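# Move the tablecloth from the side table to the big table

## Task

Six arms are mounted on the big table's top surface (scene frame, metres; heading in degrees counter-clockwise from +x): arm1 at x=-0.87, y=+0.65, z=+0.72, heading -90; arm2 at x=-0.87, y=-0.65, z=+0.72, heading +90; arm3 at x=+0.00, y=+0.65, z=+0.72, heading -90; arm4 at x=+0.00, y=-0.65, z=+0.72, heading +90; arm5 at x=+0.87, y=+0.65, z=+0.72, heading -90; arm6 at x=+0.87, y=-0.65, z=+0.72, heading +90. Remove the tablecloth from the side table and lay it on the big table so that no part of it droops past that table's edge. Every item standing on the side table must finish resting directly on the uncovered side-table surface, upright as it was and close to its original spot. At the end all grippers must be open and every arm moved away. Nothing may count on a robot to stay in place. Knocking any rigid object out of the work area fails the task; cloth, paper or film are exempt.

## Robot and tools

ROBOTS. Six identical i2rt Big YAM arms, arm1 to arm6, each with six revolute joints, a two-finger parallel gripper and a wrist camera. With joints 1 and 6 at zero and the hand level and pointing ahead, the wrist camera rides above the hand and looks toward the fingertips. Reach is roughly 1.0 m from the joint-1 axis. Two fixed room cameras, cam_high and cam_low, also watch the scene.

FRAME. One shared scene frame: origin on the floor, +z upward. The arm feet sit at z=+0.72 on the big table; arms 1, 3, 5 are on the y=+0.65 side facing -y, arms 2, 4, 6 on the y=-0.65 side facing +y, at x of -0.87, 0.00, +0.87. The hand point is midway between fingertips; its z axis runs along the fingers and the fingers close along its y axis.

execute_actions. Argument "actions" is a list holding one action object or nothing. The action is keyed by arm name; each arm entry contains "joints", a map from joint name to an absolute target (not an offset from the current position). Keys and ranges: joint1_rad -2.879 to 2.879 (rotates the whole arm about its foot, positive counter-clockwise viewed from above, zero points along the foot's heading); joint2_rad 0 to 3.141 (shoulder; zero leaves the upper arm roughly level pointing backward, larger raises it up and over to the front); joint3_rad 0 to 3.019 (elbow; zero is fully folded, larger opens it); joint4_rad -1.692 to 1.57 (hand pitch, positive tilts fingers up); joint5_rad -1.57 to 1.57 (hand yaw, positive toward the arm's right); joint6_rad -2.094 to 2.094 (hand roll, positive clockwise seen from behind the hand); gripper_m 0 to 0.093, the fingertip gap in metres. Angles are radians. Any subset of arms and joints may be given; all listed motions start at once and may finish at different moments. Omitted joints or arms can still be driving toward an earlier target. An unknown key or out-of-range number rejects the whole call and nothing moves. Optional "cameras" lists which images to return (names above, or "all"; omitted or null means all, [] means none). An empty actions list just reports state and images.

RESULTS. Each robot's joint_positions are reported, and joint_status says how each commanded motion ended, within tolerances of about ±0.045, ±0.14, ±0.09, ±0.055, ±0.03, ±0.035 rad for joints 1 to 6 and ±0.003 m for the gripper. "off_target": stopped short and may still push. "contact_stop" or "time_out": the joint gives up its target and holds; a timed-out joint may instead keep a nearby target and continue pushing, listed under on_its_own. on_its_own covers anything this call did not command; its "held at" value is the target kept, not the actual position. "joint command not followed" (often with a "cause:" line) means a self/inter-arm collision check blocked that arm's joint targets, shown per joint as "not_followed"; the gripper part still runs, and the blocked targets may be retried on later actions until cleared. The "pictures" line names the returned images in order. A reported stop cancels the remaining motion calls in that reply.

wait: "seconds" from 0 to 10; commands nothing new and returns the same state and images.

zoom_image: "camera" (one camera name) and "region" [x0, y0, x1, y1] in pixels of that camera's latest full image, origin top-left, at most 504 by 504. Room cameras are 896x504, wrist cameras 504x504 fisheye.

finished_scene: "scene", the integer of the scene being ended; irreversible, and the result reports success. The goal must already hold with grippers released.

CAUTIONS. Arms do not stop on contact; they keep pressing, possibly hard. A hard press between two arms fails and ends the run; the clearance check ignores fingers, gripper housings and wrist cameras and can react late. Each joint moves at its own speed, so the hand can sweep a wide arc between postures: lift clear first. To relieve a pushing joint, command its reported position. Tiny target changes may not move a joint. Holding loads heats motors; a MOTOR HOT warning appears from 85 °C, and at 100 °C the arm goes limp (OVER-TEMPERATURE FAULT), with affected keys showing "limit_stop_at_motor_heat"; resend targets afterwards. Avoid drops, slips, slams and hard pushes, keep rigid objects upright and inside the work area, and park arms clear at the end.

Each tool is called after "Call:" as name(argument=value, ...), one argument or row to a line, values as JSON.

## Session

Call:
execute_actions(
  actions=[],
)

Scene clock: 0.00 s.
arm1.joint_positions: joint1_rad=-0.004 joint2_rad=+0.449 joint3_rad=+1.464 joint4_rad=-1.529 joint5_rad=+0.007 joint6_rad=-0.001 gripper_m=+0.094
arm1.joint_status: not commanded
arm1.hand: x=-0.8647 y=+0.5264 z=+1.2846 quat_wxyz=(-0.358, -0.602, -0.618, +0.358) (m; scene frame)
arm2.joint_positions: joint1_rad=+0.004 joint2_rad=+0.434 joint3_rad=+1.455 joint4_rad=-1.541 joint5_rad=-0.006 joint6_rad=+0.006 gripper_m=+0.095
arm2.joint_status: not commanded
arm2.hand: x=-0.8808 y=-0.5336 z=+1.3617 quat_wxyz=(-0.356, +0.616, -0.605, -0.356) (m; scene frame)
arm3.joint_positions: joint1_rad=+0.017 joint2_rad=+0.431 joint3_rad=+1.452 joint4_rad=-1.544 joint5_rad=+0.010 joint6_rad=+0.006 gripper_m=+0.095
arm3.joint_status: not commanded
arm3.hand: x=-0.0090 y=+0.5403 z=+1.3402 quat_wxyz=(-0.352, -0.624, -0.594, +0.365) (m; scene frame)
arm4.joint_positions: joint1_rad=-0.001 joint2_rad=+0.448 joint3_rad=+1.481 joint4_rad=-1.520 joint5_rad=+0.008 joint6_rad=-0.010 gripper_m=+0.095
arm4.joint_status: not commanded
arm4.hand: x=+0.0030 y=-0.5262 z=+1.3410 quat_wxyz=(-0.361, +0.615, -0.597, -0.367) (m; scene frame)
arm5.joint_positions: joint1_rad=+0.016 joint2_rad=+0.439 joint3_rad=+1.471 joint4_rad=-1.520 joint5_rad=+0.015 joint6_rad=+0.001 gripper_m=+0.094
arm5.joint_status: not commanded
arm5.hand: x=+0.8635 y=+0.5385 z=+1.3777 quat_wxyz=(-0.358, -0.616, -0.589, +0.380) (m; scene frame)
arm6.joint_positions: joint1_rad=-0.003 joint2_rad=+0.426 joint3_rad=+1.455 joint4_rad=-1.543 joint5_rad=+0.006 joint6_rad=+0.017 gripper_m=+0.095
arm6.joint_status: not commanded
arm6.hand: x=+0.8627 y=-0.5374 z=+1.3102 quat_wxyz=(-0.358, +0.611, -0.608, -0.359) (m; scene frame)
pictures: arm1_cam_wrist, arm2_cam_wrist, arm3_cam_wrist, arm4_cam_wrist, arm5_cam_wrist, arm6_cam_wrist, cam_high, cam_low
Images, in order (width x height): arm1_cam_wrist 504x504, arm2_cam_wrist 504x504, arm3_cam_wrist 504x504, arm4_cam_wrist 504x504, arm5_cam_wrist 504x504, arm6_cam_wrist 504x504, cam_high 896x504, cam_low 896x504.

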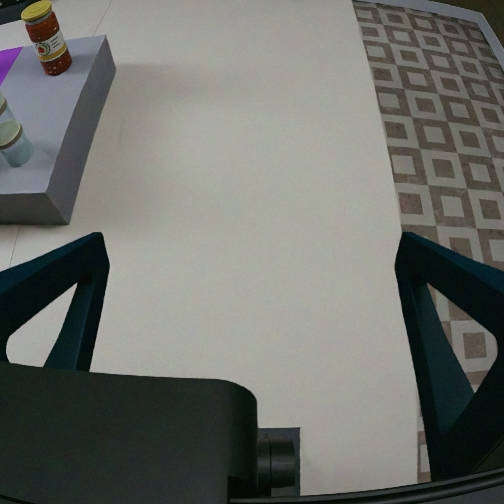

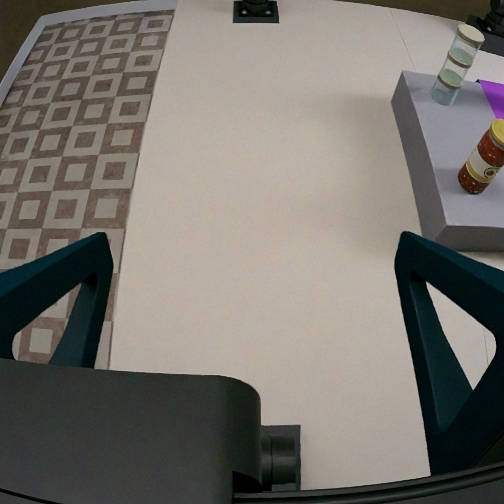

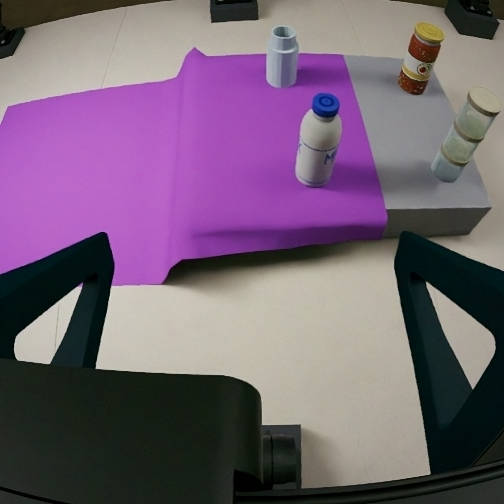

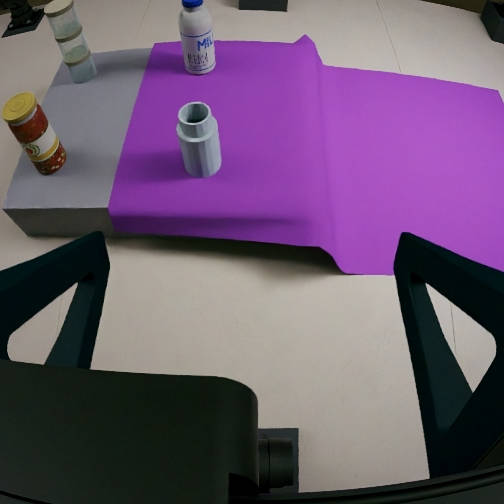

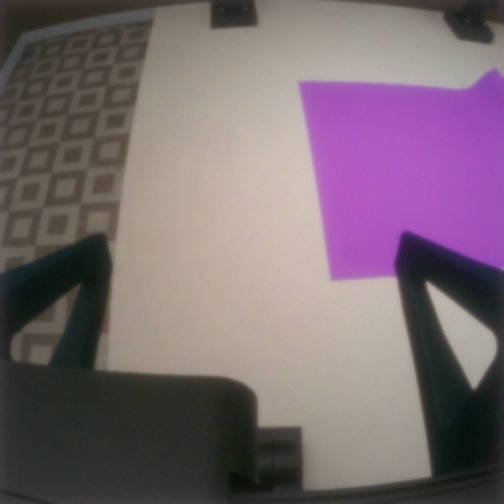

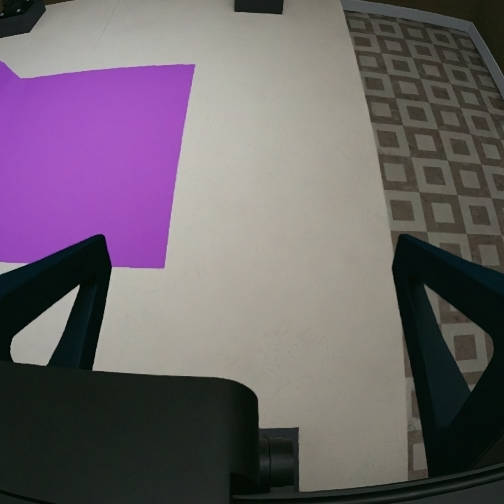

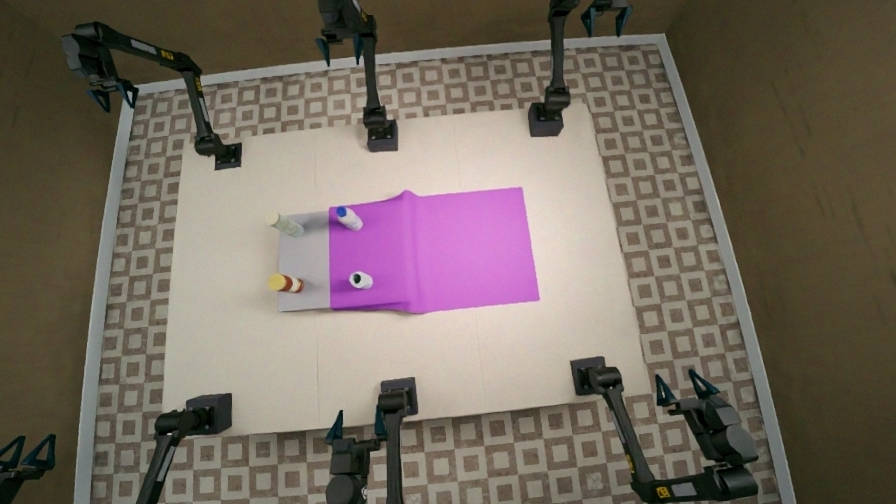

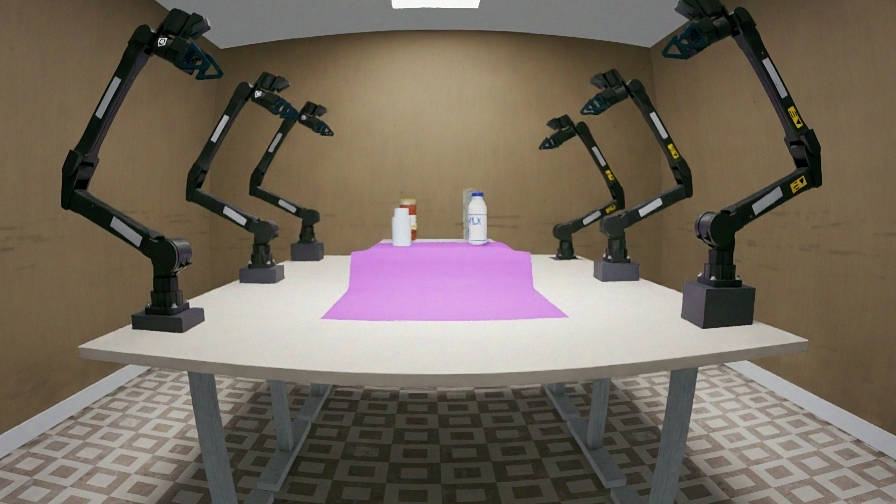

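Call:
zoom_image(
  camera="cam_high",
  region=[250, 170, 570, 350],
)

Call:
zoom_image(
  camera="arm3_cam_wrist",
  region=[130, 10, 430, 300],
)

Call:
zoom_image(
  camera="arm4_cam_wrist",
  region=[100, 0, 400, 290],
)

Region (250, 170, 570, 350) of cam_high's 896x504 image, scaled by 1.575, with more detail than that image has; it fills the top 284 rows of this view, and the rest is white.

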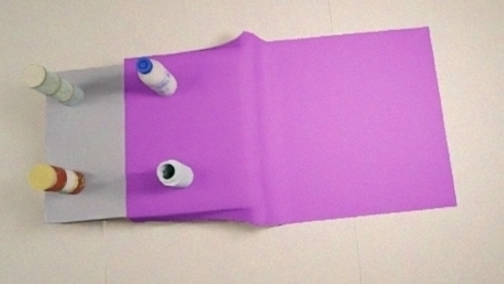

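Region (130, 10, 430, 300) of arm3_cam_wrist's 504x504 image, scaled by 1.680, with more detail than that image has; it fills the top 487 rows of this view, and the rest is white.

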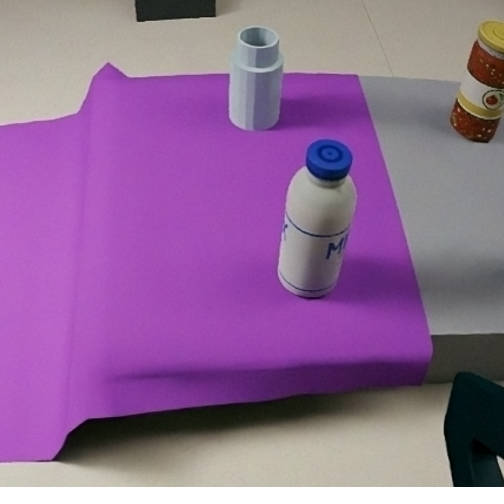

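Region (100, 0, 400, 290) of arm4_cam_wrist's 504x504 image, scaled by 1.680, with more detail than that image has; it fills the top 487 rows of this view, and the rest is white.

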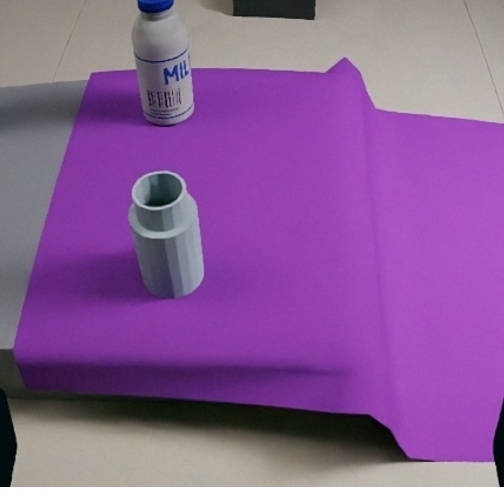

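Call:
execute_actions(
  actions=[
    {"arm3":{"joints":{"joint1_rad":-0.191,"joint2_rad":1.175,"joint3_rad":0.451,"joint4_rad":0.325,"joint5_rad":0}},"arm4":{"joints":{"joint1_rad":0.18,"joint2_rad":1.14,"joint3_rad":0.43,"joint4_rad":0.32,"joint5_rad":0}},"arm5":{"joints":{"joint1_rad":-1.05,"joint2_rad":2.385,"joint3_rad":2.285,"joint4_rad":-0.92,"joint6_rad":1.99}},"arm6":{"joints":{"joint1_rad":1.075,"joint2_rad":2.33,"joint3_rad":2.375,"joint4_rad":-1.06,"joint6_rad":-1.99}}},
  ],
  cameras=["arm3_cam_wrist","arm4_cam_wrist","arm5_cam_wrist","arm6_cam_wrist"],
)

Scene clock: 31.10 s.
arm1.joint_positions: joint1_rad=-0.004 joint2_rad=+0.449 joint3_rad=+1.464 joint4_rad=-1.529 joint5_rad=+0.007 joint6_rad=-0.001 gripper_m=+0.094
arm1.joint_status: not commanded
arm1.hand: x=-0.8647 y=+0.5264 z=+1.2846 quat_wxyz=(-0.358, -0.602, -0.618, +0.358) (m; scene frame)
arm2.joint_positions: joint1_rad=+0.004 joint2_rad=+0.434 joint3_rad=+1.455 joint4_rad=-1.541 joint5_rad=-0.006 joint6_rad=+0.006 gripper_m=+0.095
arm2.joint_status: not commanded
arm2.hand: x=-0.8808 y=-0.5336 z=+1.3617 quat_wxyz=(-0.356, +0.616, -0.605, -0.356) (m; scene frame)
arm3.joint_positions: joint1_rad=-0.179 joint2_rad=+1.177 joint3_rad=+0.456 joint4_rad=+0.300 joint5_rad=+0.002 joint6_rad=+0.006 gripper_m=+0.095
arm3.joint_status: all done
arm3.hand: x=-0.1040 y=+0.2137 z=+0.9455 quat_wxyz=(-0.346, -0.658, -0.515, +0.428) (m; scene frame)
arm4.joint_positions: joint1_rad=+0.171 joint2_rad=+1.150 joint3_rad=+0.430 joint4_rad=+0.302 joint5_rad=+0.002 joint6_rad=-0.010 gripper_m=+0.095
arm4.joint_status: all done
arm4.hand: x=-0.0858 y=-0.2174 z=+0.9248 quat_wxyz=(-0.345, +0.650, -0.529, -0.422) (m; scene frame)
arm5.joint_positions: joint1_rad=-1.058 joint2_rad=+2.399 joint3_rad=+2.245 joint4_rad=-0.922 joint5_rad=+0.013 joint6_rad=+1.973 gripper_m=+0.094
arm5.joint_status: all done
arm5.hand: x=+0.1161 y=+0.2788 z=+0.8789 quat_wxyz=(-0.234, -0.703, +0.667, +0.086) (m; scene frame)
arm6.joint_positions: joint1_rad=+1.085 joint2_rad=+2.358 joint3_rad=+2.333 joint4_rad=-1.058 joint5_rad=+0.007 joint6_rad=-1.979 gripper_m=+0.095
arm6.joint_status: all done
arm6.hand: x=+0.1231 y=-0.2747 z=+0.8701 quat_wxyz=(-0.226, +0.706, +0.667, -0.073) (m; scene frame)
pictures: arm3_cam_wrist, arm4_cam_wrist, arm5_cam_wrist, arm6_cam_wrist
camera_calibration (this result's frames):
arm3_cam_wrist: T_world_to_cam=[[-0.972821, 0.231547, -0.00248895, -0.150447], [0.200194, 0.835595, -0.511569, 0.328953], [-0.116373, -0.498163, -0.859239, 1.0283], [0, 0, 0, 1]] pos_world=[-0.0925466, 0.272225, 1.05146]
arm4_cam_wrist: T_world_to_cam=[[0.978352, 0.206943, 0.00111644, 0.129385], [0.178805, -0.842587, -0.508012, 0.303902], [-0.104189, 0.497214, -0.86135, 1.02101], [0, 0, 0, 1]] pos_world=[-0.0745458, -0.27837, 1.03368]
arm5_cam_wrist: T_world_to_cam=[[0.901517, -0.00904598, -0.432649, 0.275935], [0.31955, -0.660269, 0.679656, -0.44127], [-0.291813, -0.750975, -0.592353, 0.886446], [0, 0, 0, 1]] pos_world=[0.150924, 0.376837, 0.944384]
arm6_cam_wrist: T_world_to_cam=[[-0.913389, -0.00194848, 0.407083, -0.245325], [0.304815, 0.659551, 0.687082, -0.451363], [-0.269831, 0.751658, -0.601832, 0.887738], [0, 0, 0, 1]] pos_world=[0.153044, -0.370057, 0.944261]
Images, in order (width x height): arm3_cam_wrist 504x504, arm4_cam_wrist 504x504, arm5_cam_wrist 504x504, arm6_cam_wrist 504x504.

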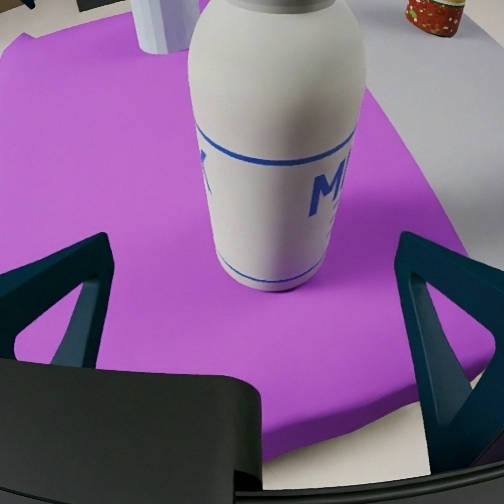

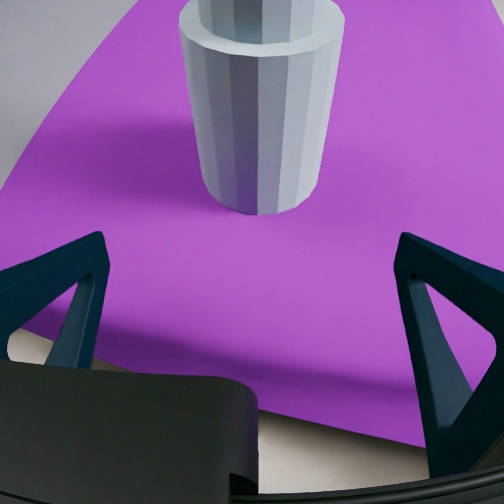

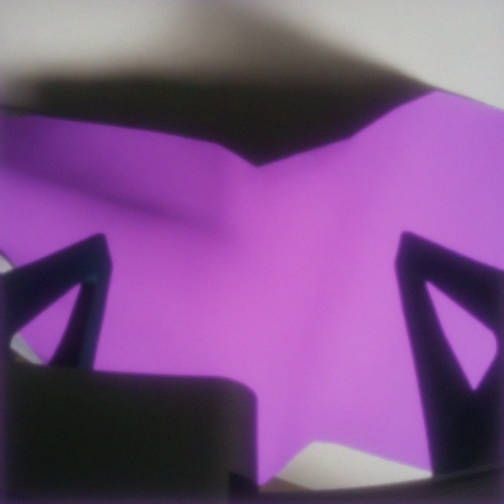

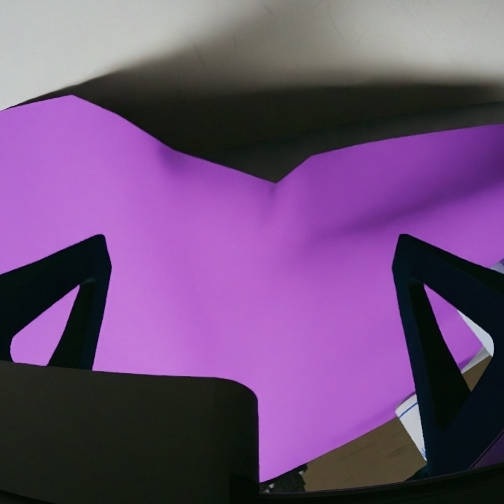

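Call:
execute_actions(
  actions=[
    {"arm3":{"joints":{"joint1_rad":-0.203,"joint2_rad":1.683,"joint3_rad":0.59,"joint4_rad":0.912}},"arm4":{"joints":{"joint2_rad":1.59,"joint3_rad":0.70,"joint4_rad":0.518}},"arm5":{"joints":{"joint1_rad":-1.035,"joint2_rad":2.517,"joint4_rad":-0.745}},"arm6":{"joints":{"joint1_rad":1.054,"joint2_rad":2.475,"joint4_rad":-0.885}}},
  ],
  cameras=["arm3_cam_wrist","arm4_cam_wrist","arm5_cam_wrist","arm6_cam_wrist"],
)

Scene clock: 55.67 s.
arm1.joint_positions: joint1_rad=-0.004 joint2_rad=+0.449 joint3_rad=+1.464 joint4_rad=-1.529 joint5_rad=+0.007 joint6_rad=-0.001 gripper_m=+0.094
arm1.joint_status: not commanded
arm1.hand: x=-0.8647 y=+0.5264 z=+1.2846 quat_wxyz=(-0.358, -0.602, -0.618, +0.358) (m; scene frame)
arm2.joint_positions: joint1_rad=+0.004 joint2_rad=+0.434 joint3_rad=+1.455 joint4_rad=-1.541 joint5_rad=-0.006 joint6_rad=+0.006 gripper_m=+0.095
arm2.joint_status: not commanded
arm2.hand: x=-0.8808 y=-0.5336 z=+1.3617 quat_wxyz=(-0.356, +0.616, -0.605, -0.356) (m; scene frame)
arm3.joint_positions: joint1_rad=-0.187 joint2_rad=+1.681 joint3_rad=+0.552 joint4_rad=+0.887 joint5_rad=+0.002 joint6_rad=+0.006 gripper_m=+0.095
arm3.joint_status: all done
arm3.hand: x=-0.1264 y=+0.1335 z=+0.8881 quat_wxyz=(-0.389, -0.618, -0.480, +0.486) (m; scene frame)
arm4.joint_positions: joint1_rad=+0.171 joint2_rad=+1.587 joint3_rad=+0.684 joint4_rad=+0.507 joint5_rad=+0.001 joint6_rad=-0.010 gripper_m=+0.095
arm4.joint_status: all done
arm4.hand: x=-0.1100 y=-0.1016 z=+0.8855 quat_wxyz=(-0.350, +0.646, -0.525, -0.429) (m; scene frame)
arm5.joint_positions: joint1_rad=-1.041 joint2_rad=+2.541 joint3_rad=+2.246 joint4_rad=-0.767 joint5_rad=+0.013 joint6_rad=+1.974 gripper_m=+0.094
arm5.joint_status: all done
arm5.hand: x=+0.1073 y=+0.2568 z=+0.7801 quat_wxyz=(-0.241, -0.706, +0.660, +0.086) (m; scene frame)
arm6.joint_positions: joint1_rad=+1.062 joint2_rad=+2.479 joint3_rad=+2.342 joint4_rad=-0.899 joint5_rad=+0.007 joint6_rad=-1.980 gripper_m=+0.095
arm6.joint_status: all done
arm6.hand: x=+0.1056 y=-0.2428 z=+0.7938 quat_wxyz=(-0.249, +0.709, +0.656, -0.078) (m; scene frame)
pictures: arm3_cam_wrist, arm4_cam_wrist, arm5_cam_wrist, arm6_cam_wrist
camera_calibration (this result's frames):
arm3_cam_wrist: T_world_to_cam=[[-0.970778, 0.239955, -0.00348636, -0.153771], [0.183277, 0.731943, -0.656254, 0.511326], [-0.15492, -0.637716, -0.754532, 0.857175], [0, 0, 0, 1]] pos_world=[-0.110199, 0.209271, 0.981789]
arm4_cam_wrist: T_world_to_cam=[[0.978171, 0.207801, 0.000990565, 0.129338], [0.177203, -0.831627, -0.526304, 0.402969], [-0.108543, 0.51499, -0.850296, 0.918657], [0, 0, 0, 1]] pos_world=[-0.0982085, -0.164856, 0.993086]
arm5_cam_wrist: T_world_to_cam=[[0.896196, 0.00202845, -0.443654, 0.247246], [0.338108, -0.650589, 0.680013, -0.390617], [-0.287257, -0.759428, -0.58374, 0.803724], [0, 0, 0, 1]] pos_world=[0.141365, 0.355738, 0.844483]
arm6_cam_wrist: T_world_to_cam=[[-0.895316, 0.00770257, 0.445364, -0.260132], [0.347703, 0.637022, 0.687971, -0.42536], [-0.278408, 0.770807, -0.573015, 0.795786], [0, 0, 0, 1]] pos_world=[0.136551, -0.34043, 0.864486]
Images, in order (width x height): arm3_cam_wrist 504x504, arm4_cam_wrist 504x504, arm5_cam_wrist 504x504, arm6_cam_wrist 504x504.

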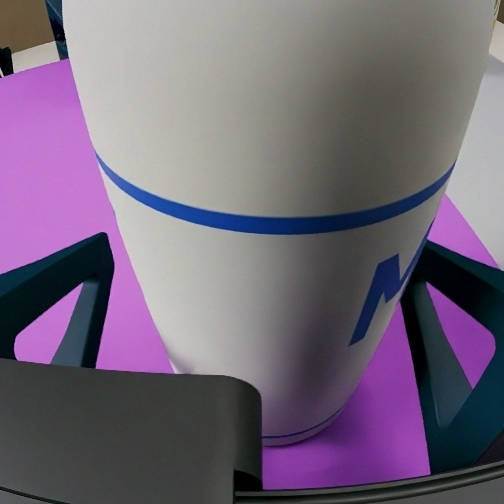

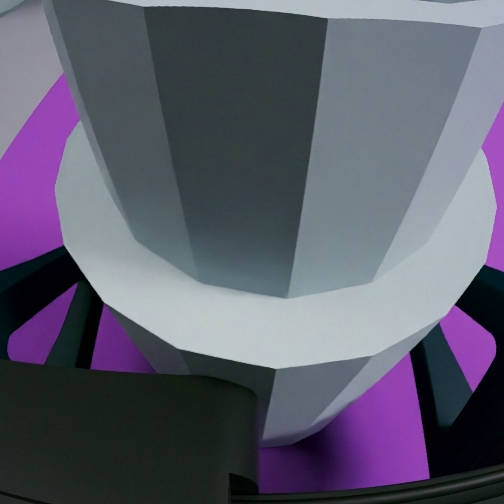

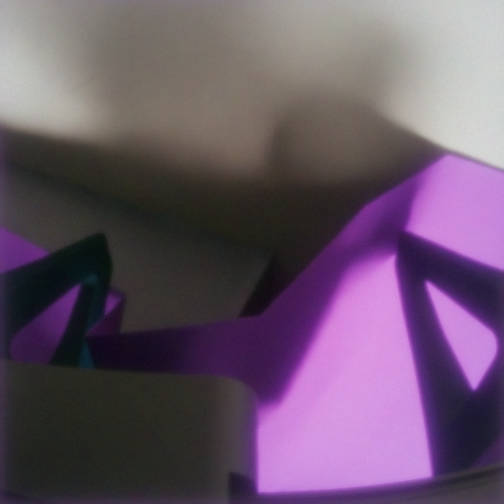

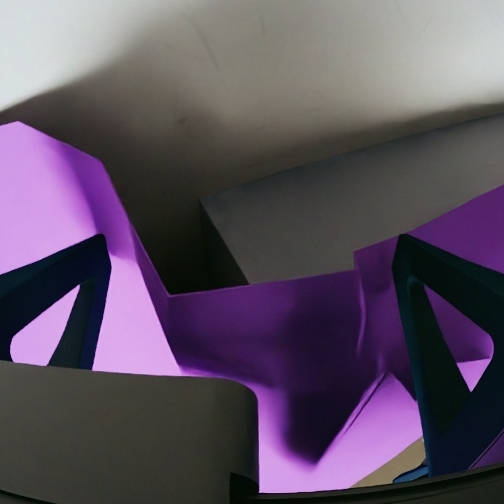

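Call:
execute_actions(
  actions=[
    {"arm3":{"joints":{"joint1_rad":-0.21,"joint2_rad":1.695,"joint3_rad":0.615,"gripper_m":0.04}},"arm4":{"joints":{"gripper_m":0.04}},"arm5":{"joints":{"gripper_m":0}},"arm6":{"joints":{"gripper_m":0}}},
  ],
  cameras=["arm3_cam_wrist","arm5_cam_wrist","arm6_cam_wrist"],
)

Scene clock: 61.27 s.
arm1.joint_positions: joint1_rad=-0.004 joint2_rad=+0.449 joint3_rad=+1.464 joint4_rad=-1.529 joint5_rad=+0.007 joint6_rad=-0.001 gripper_m=+0.094
arm1.joint_status: not commanded
arm1.hand: x=-0.8647 y=+0.5264 z=+1.2846 quat_wxyz=(-0.358, -0.602, -0.618, +0.358) (m; scene frame)
arm2.joint_positions: joint1_rad=+0.004 joint2_rad=+0.434 joint3_rad=+1.455 joint4_rad=-1.541 joint5_rad=-0.006 joint6_rad=+0.006 gripper_m=+0.095
arm2.joint_status: not commanded
arm2.hand: x=-0.8808 y=-0.5336 z=+1.3617 quat_wxyz=(-0.356, +0.616, -0.605, -0.356) (m; scene frame)
arm3.joint_positions: joint1_rad=-0.194 joint2_rad=+1.682 joint3_rad=+0.558 joint4_rad=+0.887 joint5_rad=-0.001 joint6_rad=+0.005 gripper_m=+0.066
arm3.joint_status: gripper_m off_target (ended at +0.066, target +0.040); the others done
arm3.hand: x=-0.1300 y=+0.1320 z=+0.8896 quat_wxyz=(-0.389, -0.618, -0.478, +0.488) (m; scene frame)
arm4.joint_positions: joint1_rad=+0.172 joint2_rad=+1.587 joint3_rad=+0.684 joint4_rad=+0.507 joint5_rad=+0.003 joint6_rad=-0.011 gripper_m=+0.065
arm4.joint_status: gripper_m off_target (ended at +0.065, target +0.040)
arm4.hand: x=-0.1101 y=-0.1017 z=+0.8855 quat_wxyz=(-0.351, +0.646, -0.525, -0.429) (m; scene frame)
arm5.joint_positions: joint1_rad=-1.038 joint2_rad=+2.523 joint3_rad=+2.249 joint4_rad=-0.743 joint5_rad=+0.016 joint6_rad=+1.985 gripper_m=+0.001
arm5.joint_status: all done
arm5.hand: x=+0.1002 y=+0.2514 z=+0.8000 quat_wxyz=(-0.262, -0.699, +0.659, +0.093) (m; scene frame)
arm6.joint_positions: joint1_rad=+1.067 joint2_rad=+2.472 joint3_rad=+2.348 joint4_rad=-0.886 joint5_rad=-0.001 joint6_rad=-2.001 gripper_m=+0.002
arm6.joint_status: all done
arm6.hand: x=+0.0982 y=-0.2458 z=+0.8042 quat_wxyz=(-0.260, +0.697, +0.663, -0.084) (m; scene frame)
pictures: arm3_cam_wrist, arm5_cam_wrist, arm6_cam_wrist
camera_calibration (this result's frames):
arm3_cam_wrist: T_world_to_cam=[[-0.969916, 0.243424, -0.00279476, -0.157881], [0.184793, 0.728732, -0.659394, 0.517438], [-0.158476, -0.640073, -0.751792, 0.854281], [0, 0, 0, 1]] pos_world=[-0.113367, 0.208161, 0.982996]
arm5_cam_wrist: T_world_to_cam=[[0.8784, -0.0164061, -0.477644, 0.295998], [0.35884, -0.637468, 0.681813, -0.412137], [-0.315669, -0.770302, -0.554065, 0.79108], [0, 0, 0, 1]] pos_world=[0.137606, 0.351503, 0.860691]
arm6_cam_wrist: T_world_to_cam=[[-0.885319, -0.0241628, 0.464357, -0.295494], [0.34484, 0.635802, 0.690537, -0.430106], [-0.311924, 0.771474, -0.554555, 0.790617], [0, 0, 0, 1]] pos_world=[0.133324, -0.343619, 0.872659]
Images, in order (width x height): arm3_cam_wrist 504x504, arm5_cam_wrist 504x504, arm6_cam_wrist 504x504.

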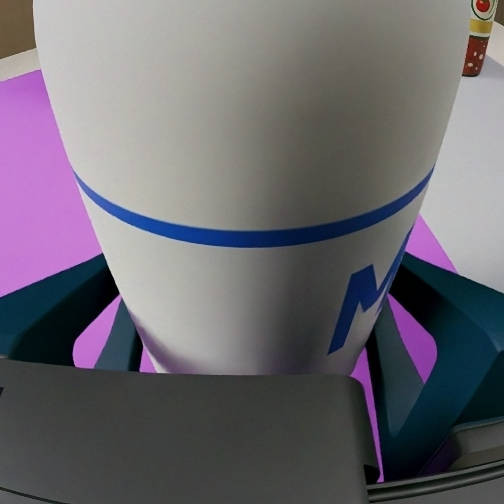

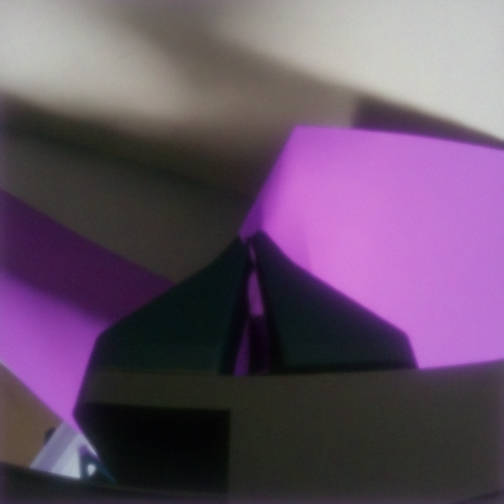

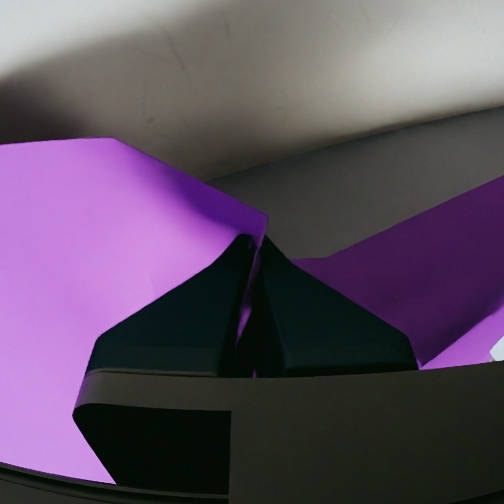

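Call:
execute_actions(
  actions=[
    {"arm3":{"joints":{"joint2_rad":1.47,"joint3_rad":0.67,"joint4_rad":0.70}},"arm4":{"joints":{"joint2_rad":1.452,"joint3_rad":0.76,"joint4_rad":0.337}},"arm5":{"joints":{"joint1_rad":-0.717,"joint2_rad":1.81,"joint3_rad":1.065,"joint4_rad":-0.425}},"arm6":{"joints":{"joint1_rad":0.741,"joint2_rad":1.71,"joint3_rad":1.125,"joint4_rad":-0.59}}},
  ],
  cameras=["cam_high","cam_low"],
)

Scene clock: 75.00 s.
arm1.joint_positions: joint1_rad=-0.004 joint2_rad=+0.449 joint3_rad=+1.464 joint4_rad=-1.529 joint5_rad=+0.007 joint6_rad=-0.001 gripper_m=+0.094
arm1.joint_status: not commanded
arm1.hand: x=-0.8647 y=+0.5264 z=+1.2846 quat_wxyz=(-0.358, -0.602, -0.618, +0.358) (m; scene frame)
arm2.joint_positions: joint1_rad=+0.004 joint2_rad=+0.434 joint3_rad=+1.455 joint4_rad=-1.541 joint5_rad=-0.006 joint6_rad=+0.006 gripper_m=+0.095
arm2.joint_status: not commanded
arm2.hand: x=-0.8808 y=-0.5336 z=+1.3617 quat_wxyz=(-0.356, +0.616, -0.605, -0.356) (m; scene frame)
arm3.joint_positions: joint1_rad=-0.194 joint2_rad=+1.505 joint3_rad=+0.590 joint4_rad=+0.682 joint5_rad=-0.001 joint6_rad=+0.005 gripper_m=+0.066
arm3.joint_status: all done
arm3.hand: x=-0.1306 y=+0.1315 z=+0.9461 quat_wxyz=(-0.390, -0.617, -0.477, +0.490) (m; scene frame)
arm4.joint_positions: joint1_rad=+0.172 joint2_rad=+1.460 joint3_rad=+0.713 joint4_rad=+0.338 joint5_rad=+0.002 joint6_rad=-0.011 gripper_m=+0.065
arm4.joint_status: all done
arm4.hand: x=-0.1086 y=-0.1074 z=+0.9296 quat_wxyz=(-0.347, +0.649, -0.527, -0.425) (m; scene frame)
arm5.joint_positions: joint1_rad=-0.709 joint2_rad=+1.823 joint3_rad=+1.055 joint4_rad=-0.430 joint5_rad=+0.002 joint6_rad=+1.985 gripper_m=+0.001
arm5.joint_status: all done
arm5.hand: x=+0.4926 y=+0.2542 z=+0.8036 quat_wxyz=(-0.190, -0.816, +0.545, +0.029) (m; scene frame)
arm6.joint_positions: joint1_rad=+0.743 joint2_rad=+1.720 joint3_rad=+1.114 joint4_rad=-0.590 joint5_rad=+0.011 joint6_rad=-1.998 gripper_m=+0.002
arm6.joint_status: all done
arm6.hand: x=+0.4912 y=-0.2519 z=+0.8011 quat_wxyz=(-0.184, +0.813, +0.551, -0.019) (m; scene frame)
pictures: cam_high, cam_low
Images, in order (width x height): cam_high 896x504, cam_low 896x504.

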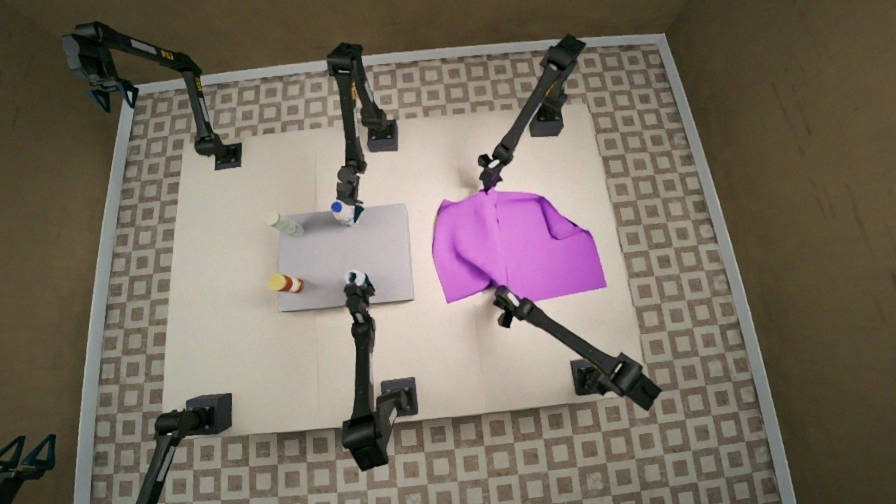

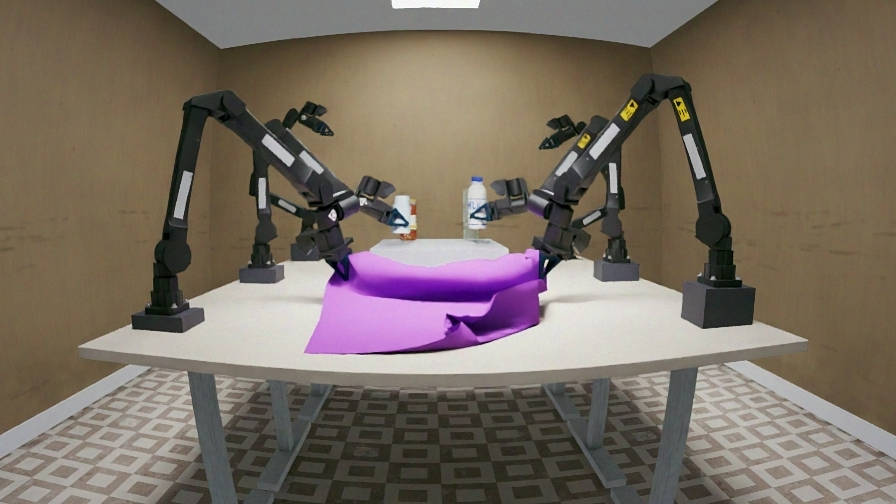

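Call:
execute_actions(
  actions=[
    {"arm3":{"joints":{"joint2_rad":1.655,"joint3_rad":0.565,"joint4_rad":0.915}},"arm4":{"joints":{"joint2_rad":1.579,"joint3_rad":0.688,"joint4_rad":0.53}},"arm5":{"joints":{"gripper_m":0.06}},"arm6":{"joints":{"gripper_m":0.06}}},
  ],
  cameras=["cam_low"],
)

Call:
zoom_image(
  camera="cam_low",
  region=[360, 170, 540, 270],
)

Scene clock: 91.53 s.
arm1.joint_positions: joint1_rad=-0.004 joint2_rad=+0.449 joint3_rad=+1.464 joint4_rad=-1.529 joint5_rad=+0.007 joint6_rad=-0.001 gripper_m=+0.094
arm1.joint_status: not commanded
arm1.hand: x=-0.8647 y=+0.5264 z=+1.2846 quat_wxyz=(-0.358, -0.602, -0.618, +0.358) (m; scene frame)
arm2.joint_positions: joint1_rad=+0.004 joint2_rad=+0.434 joint3_rad=+1.455 joint4_rad=-1.541 joint5_rad=-0.006 joint6_rad=+0.006 gripper_m=+0.095
arm2.joint_status: not commanded
arm2.hand: x=-0.8808 y=-0.5336 z=+1.3617 quat_wxyz=(-0.356, +0.616, -0.605, -0.356) (m; scene frame)
arm3.joint_positions: joint1_rad=-0.194 joint2_rad=+1.667 joint3_rad=+0.553 joint4_rad=+0.860 joint5_rad=-0.002 joint6_rad=+0.004 gripper_m=+0.066
arm3.joint_status: joint4_rad time_out (moved +0.178 of +0.233); the others done
arm3.hand: x=-0.1294 y=+0.1349 z=+0.8893 quat_wxyz=(-0.385, -0.622, -0.481, +0.483) (m; scene frame)
arm4.joint_positions: joint1_rad=+0.172 joint2_rad=+1.577 joint3_rad=+0.682 joint4_rad=+0.500 joint5_rad=+0.002 joint6_rad=-0.011 gripper_m=+0.065
arm4.joint_status: all done
arm4.hand: x=-0.1099 y=-0.1029 z=+0.8888 quat_wxyz=(-0.351, +0.646, -0.525, -0.429) (m; scene frame)
arm5.joint_positions: joint1_rad=-0.709 joint2_rad=+1.823 joint3_rad=+1.055 joint4_rad=-0.430 joint5_rad=+0.012 joint6_rad=+1.985 gripper_m=+0.060
arm5.joint_status: all done
arm5.hand: x=+0.4912 y=+0.2555 z=+0.8036 quat_wxyz=(-0.189, -0.816, +0.546, +0.034) (m; scene frame)
arm6.joint_positions: joint1_rad=+0.743 joint2_rad=+1.720 joint3_rad=+1.114 joint4_rad=-0.590 joint5_rad=+0.008 joint6_rad=-1.998 gripper_m=+0.060
arm6.joint_status: all done
arm6.hand: x=+0.4907 y=-0.2523 z=+0.8010 quat_wxyz=(-0.184, +0.813, +0.552, -0.021) (m; scene frame)
pictures: cam_low
Images, in order (width x height): cam_low 896x504.

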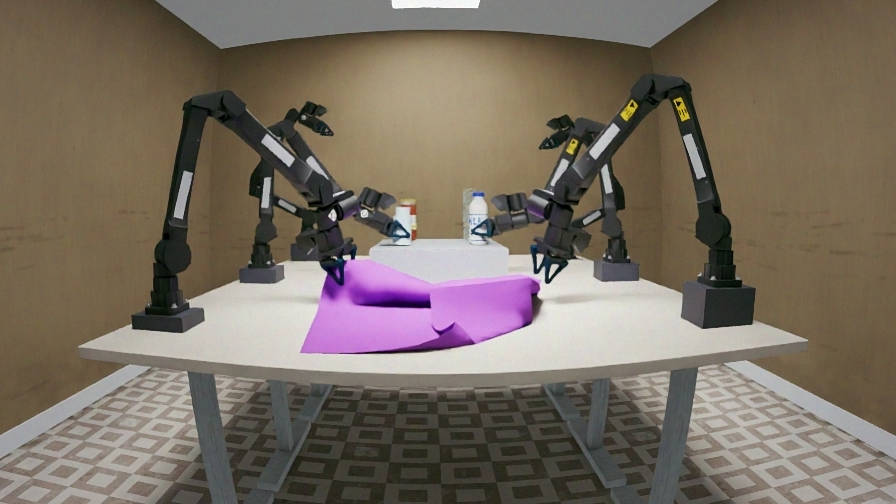

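Region (360, 170, 540, 270) of cam_low's 896x504 image, scaled by 2.800, with more detail than that image has.

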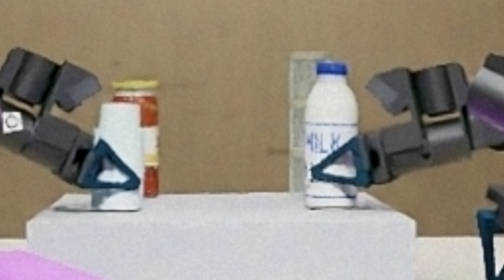

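Call:
execute_actions(
  actions=[
    {"arm3":{"joints":{"joint3_rad":0.545,"gripper_m":0.093}},"arm4":{"joints":{"joint3_rad":0.668,"gripper_m":0.093}},"arm5":{"joints":{"joint2_rad":1.6}},"arm6":{"joints":{"joint2_rad":1.5,"gripper_m":0.09}}},
  ],
  cameras=[],
)

Call:
execute_actions(
  actions=[
    {"arm3":{"joints":{"joint2_rad":0.9,"joint3_rad":0.5,"joint4_rad":0.2}},"arm4":{"joints":{"joint2_rad":0.85,"joint3_rad":0.52,"joint4_rad":0.15}},"arm5":{"joints":{"joint2_rad":1.1}},"arm6":{"joints":{"joint2_rad":1.0}}},
  ],
  cameras=["cam_high","cam_low"],
)

Scene clock: 99.07 s.
arm1.joint_positions: joint1_rad=-0.004 joint2_rad=+0.449 joint3_rad=+1.464 joint4_rad=-1.529 joint5_rad=+0.007 joint6_rad=-0.001 gripper_m=+0.094
arm1.joint_status: not commanded
arm1.hand: x=-0.8647 y=+0.5264 z=+1.2846 quat_wxyz=(-0.358, -0.602, -0.618, +0.358) (m; scene frame)
arm2.joint_positions: joint1_rad=+0.004 joint2_rad=+0.434 joint3_rad=+1.455 joint4_rad=-1.541 joint5_rad=-0.006 joint6_rad=+0.006 gripper_m=+0.095
arm2.joint_status: not commanded
arm2.hand: x=-0.8808 y=-0.5336 z=+1.3617 quat_wxyz=(-0.356, +0.616, -0.605, -0.356) (m; scene frame)
arm3.joint_positions: joint1_rad=-0.194 joint2_rad=+1.667 joint3_rad=+0.547 joint4_rad=+0.890 joint5_rad=-0.002 joint6_rad=+0.004 gripper_m=+0.093
arm3.joint_status: all done
arm3.hand: x=-0.1293 y=+0.1357 z=+0.8940 quat_wxyz=(-0.390, -0.616, -0.477, +0.491) (m; scene frame)
arm4.joint_positions: joint1_rad=+0.172 joint2_rad=+1.577 joint3_rad=+0.667 joint4_rad=+0.512 joint5_rad=+0.002 joint6_rad=-0.011 gripper_m=+0.093
arm4.joint_status: all done
arm4.hand: x=-0.1091 y=-0.1074 z=+0.8848 quat_wxyz=(-0.350, +0.646, -0.525, -0.429) (m; scene frame)
arm5.joint_positions: joint1_rad=-0.709 joint2_rad=+1.597 joint3_rad=+1.055 joint4_rad=-0.430 joint5_rad=+0.012 joint6_rad=+1.985 gripper_m=+0.060
arm5.joint_status: all done
arm5.hand: x=+0.4782 y=+0.2438 z=+0.9248 quat_wxyz=(-0.297, -0.792, +0.531, +0.053) (m; scene frame)
arm6.joint_positions: joint1_rad=+0.743 joint2_rad=+1.484 joint3_rad=+1.111 joint4_rad=-0.590 joint5_rad=+0.008 joint6_rad=-1.998 gripper_m=+0.090
arm6.joint_status: all done
arm6.hand: x=+0.4869 y=-0.2507 z=+0.9250 quat_wxyz=(-0.295, +0.790, +0.536, -0.040) (m; scene frame)
pictures: none
No camera images: the call's "cameras" was empty. Leave "cameras" out to get every camera's image.

Scene clock: 100.50 s.
arm1.joint_positions: joint1_rad=-0.004 joint2_rad=+0.449 joint3_rad=+1.464 joint4_rad=-1.529 joint5_rad=+0.007 joint6_rad=-0.001 gripper_m=+0.094
arm1.joint_status: not commanded
arm1.hand: x=-0.8647 y=+0.5264 z=+1.2846 quat_wxyz=(-0.358, -0.602, -0.618, +0.358) (m; scene frame)
arm2.joint_positions: joint1_rad=+0.004 joint2_rad=+0.434 joint3_rad=+1.455 joint4_rad=-1.541 joint5_rad=-0.006 joint6_rad=+0.006 gripper_m=+0.095
arm2.joint_status: not commanded
arm2.hand: x=-0.8808 y=-0.5336 z=+1.3617 quat_wxyz=(-0.356, +0.616, -0.605, -0.356) (m; scene frame)
arm3.joint_positions: joint1_rad=-0.194 joint2_rad=+0.908 joint3_rad=+0.499 joint4_rad=+0.209 joint5_rad=-0.002 joint6_rad=+0.004 gripper_m=+0.093
arm3.joint_status: all done
arm3.hand: x=-0.1065 y=+0.2333 z=+1.0613 quat_wxyz=(-0.397, -0.609, -0.471, +0.500) (m; scene frame)
arm4.joint_positions: joint1_rad=+0.172 joint2_rad=+0.848 joint3_rad=+0.510 joint4_rad=+0.161 joint5_rad=+0.002 joint6_rad=-0.011 gripper_m=+0.093
arm4.joint_status: all done
arm4.hand: x=-0.0819 y=-0.2330 z=+1.0620 quat_wxyz=(-0.407, +0.595, -0.484, -0.496) (m; scene frame)
arm5.joint_positions: joint1_rad=-0.709 joint2_rad=+1.101 joint3_rad=+1.052 joint4_rad=-0.430 joint5_rad=+0.012 joint6_rad=+1.985 gripper_m=+0.060
arm5.joint_status: all done
arm5.hand: x=+0.5165 y=+0.2880 z=+1.1837 quat_wxyz=(-0.517, -0.705, +0.477, +0.091) (m; scene frame)
arm6.joint_positions: joint1_rad=+0.743 joint2_rad=+0.993 joint3_rad=+1.105 joint4_rad=-0.590 joint5_rad=+0.008 joint6_rad=-1.998 gripper_m=+0.090
arm6.joint_status: all done
arm6.hand: x=+0.5412 y=-0.3120 z=+1.1668 quat_wxyz=(-0.512, +0.707, +0.481, -0.078) (m; scene frame)
pictures: cam_high, cam_low
Images, in order (width x height): cam_high 896x504, cam_low 896x504.

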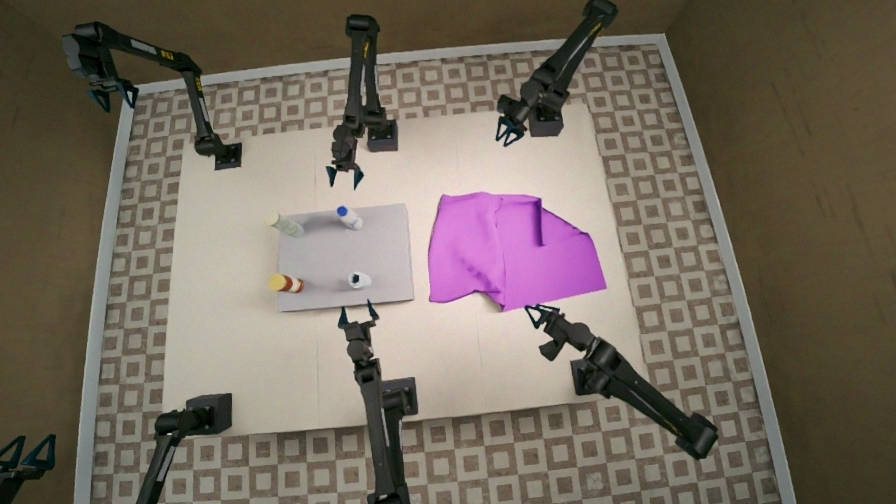

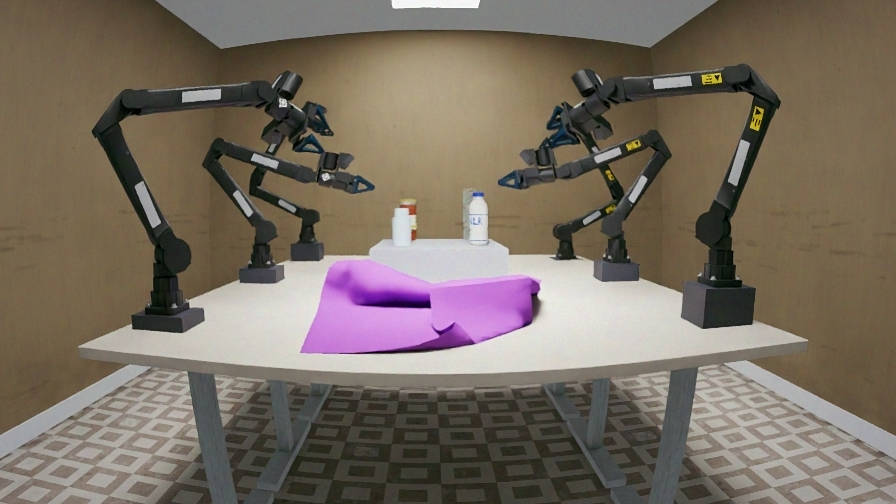

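Call:
finished_scene(
  scene=2,
)

The scene is finished: the task was done.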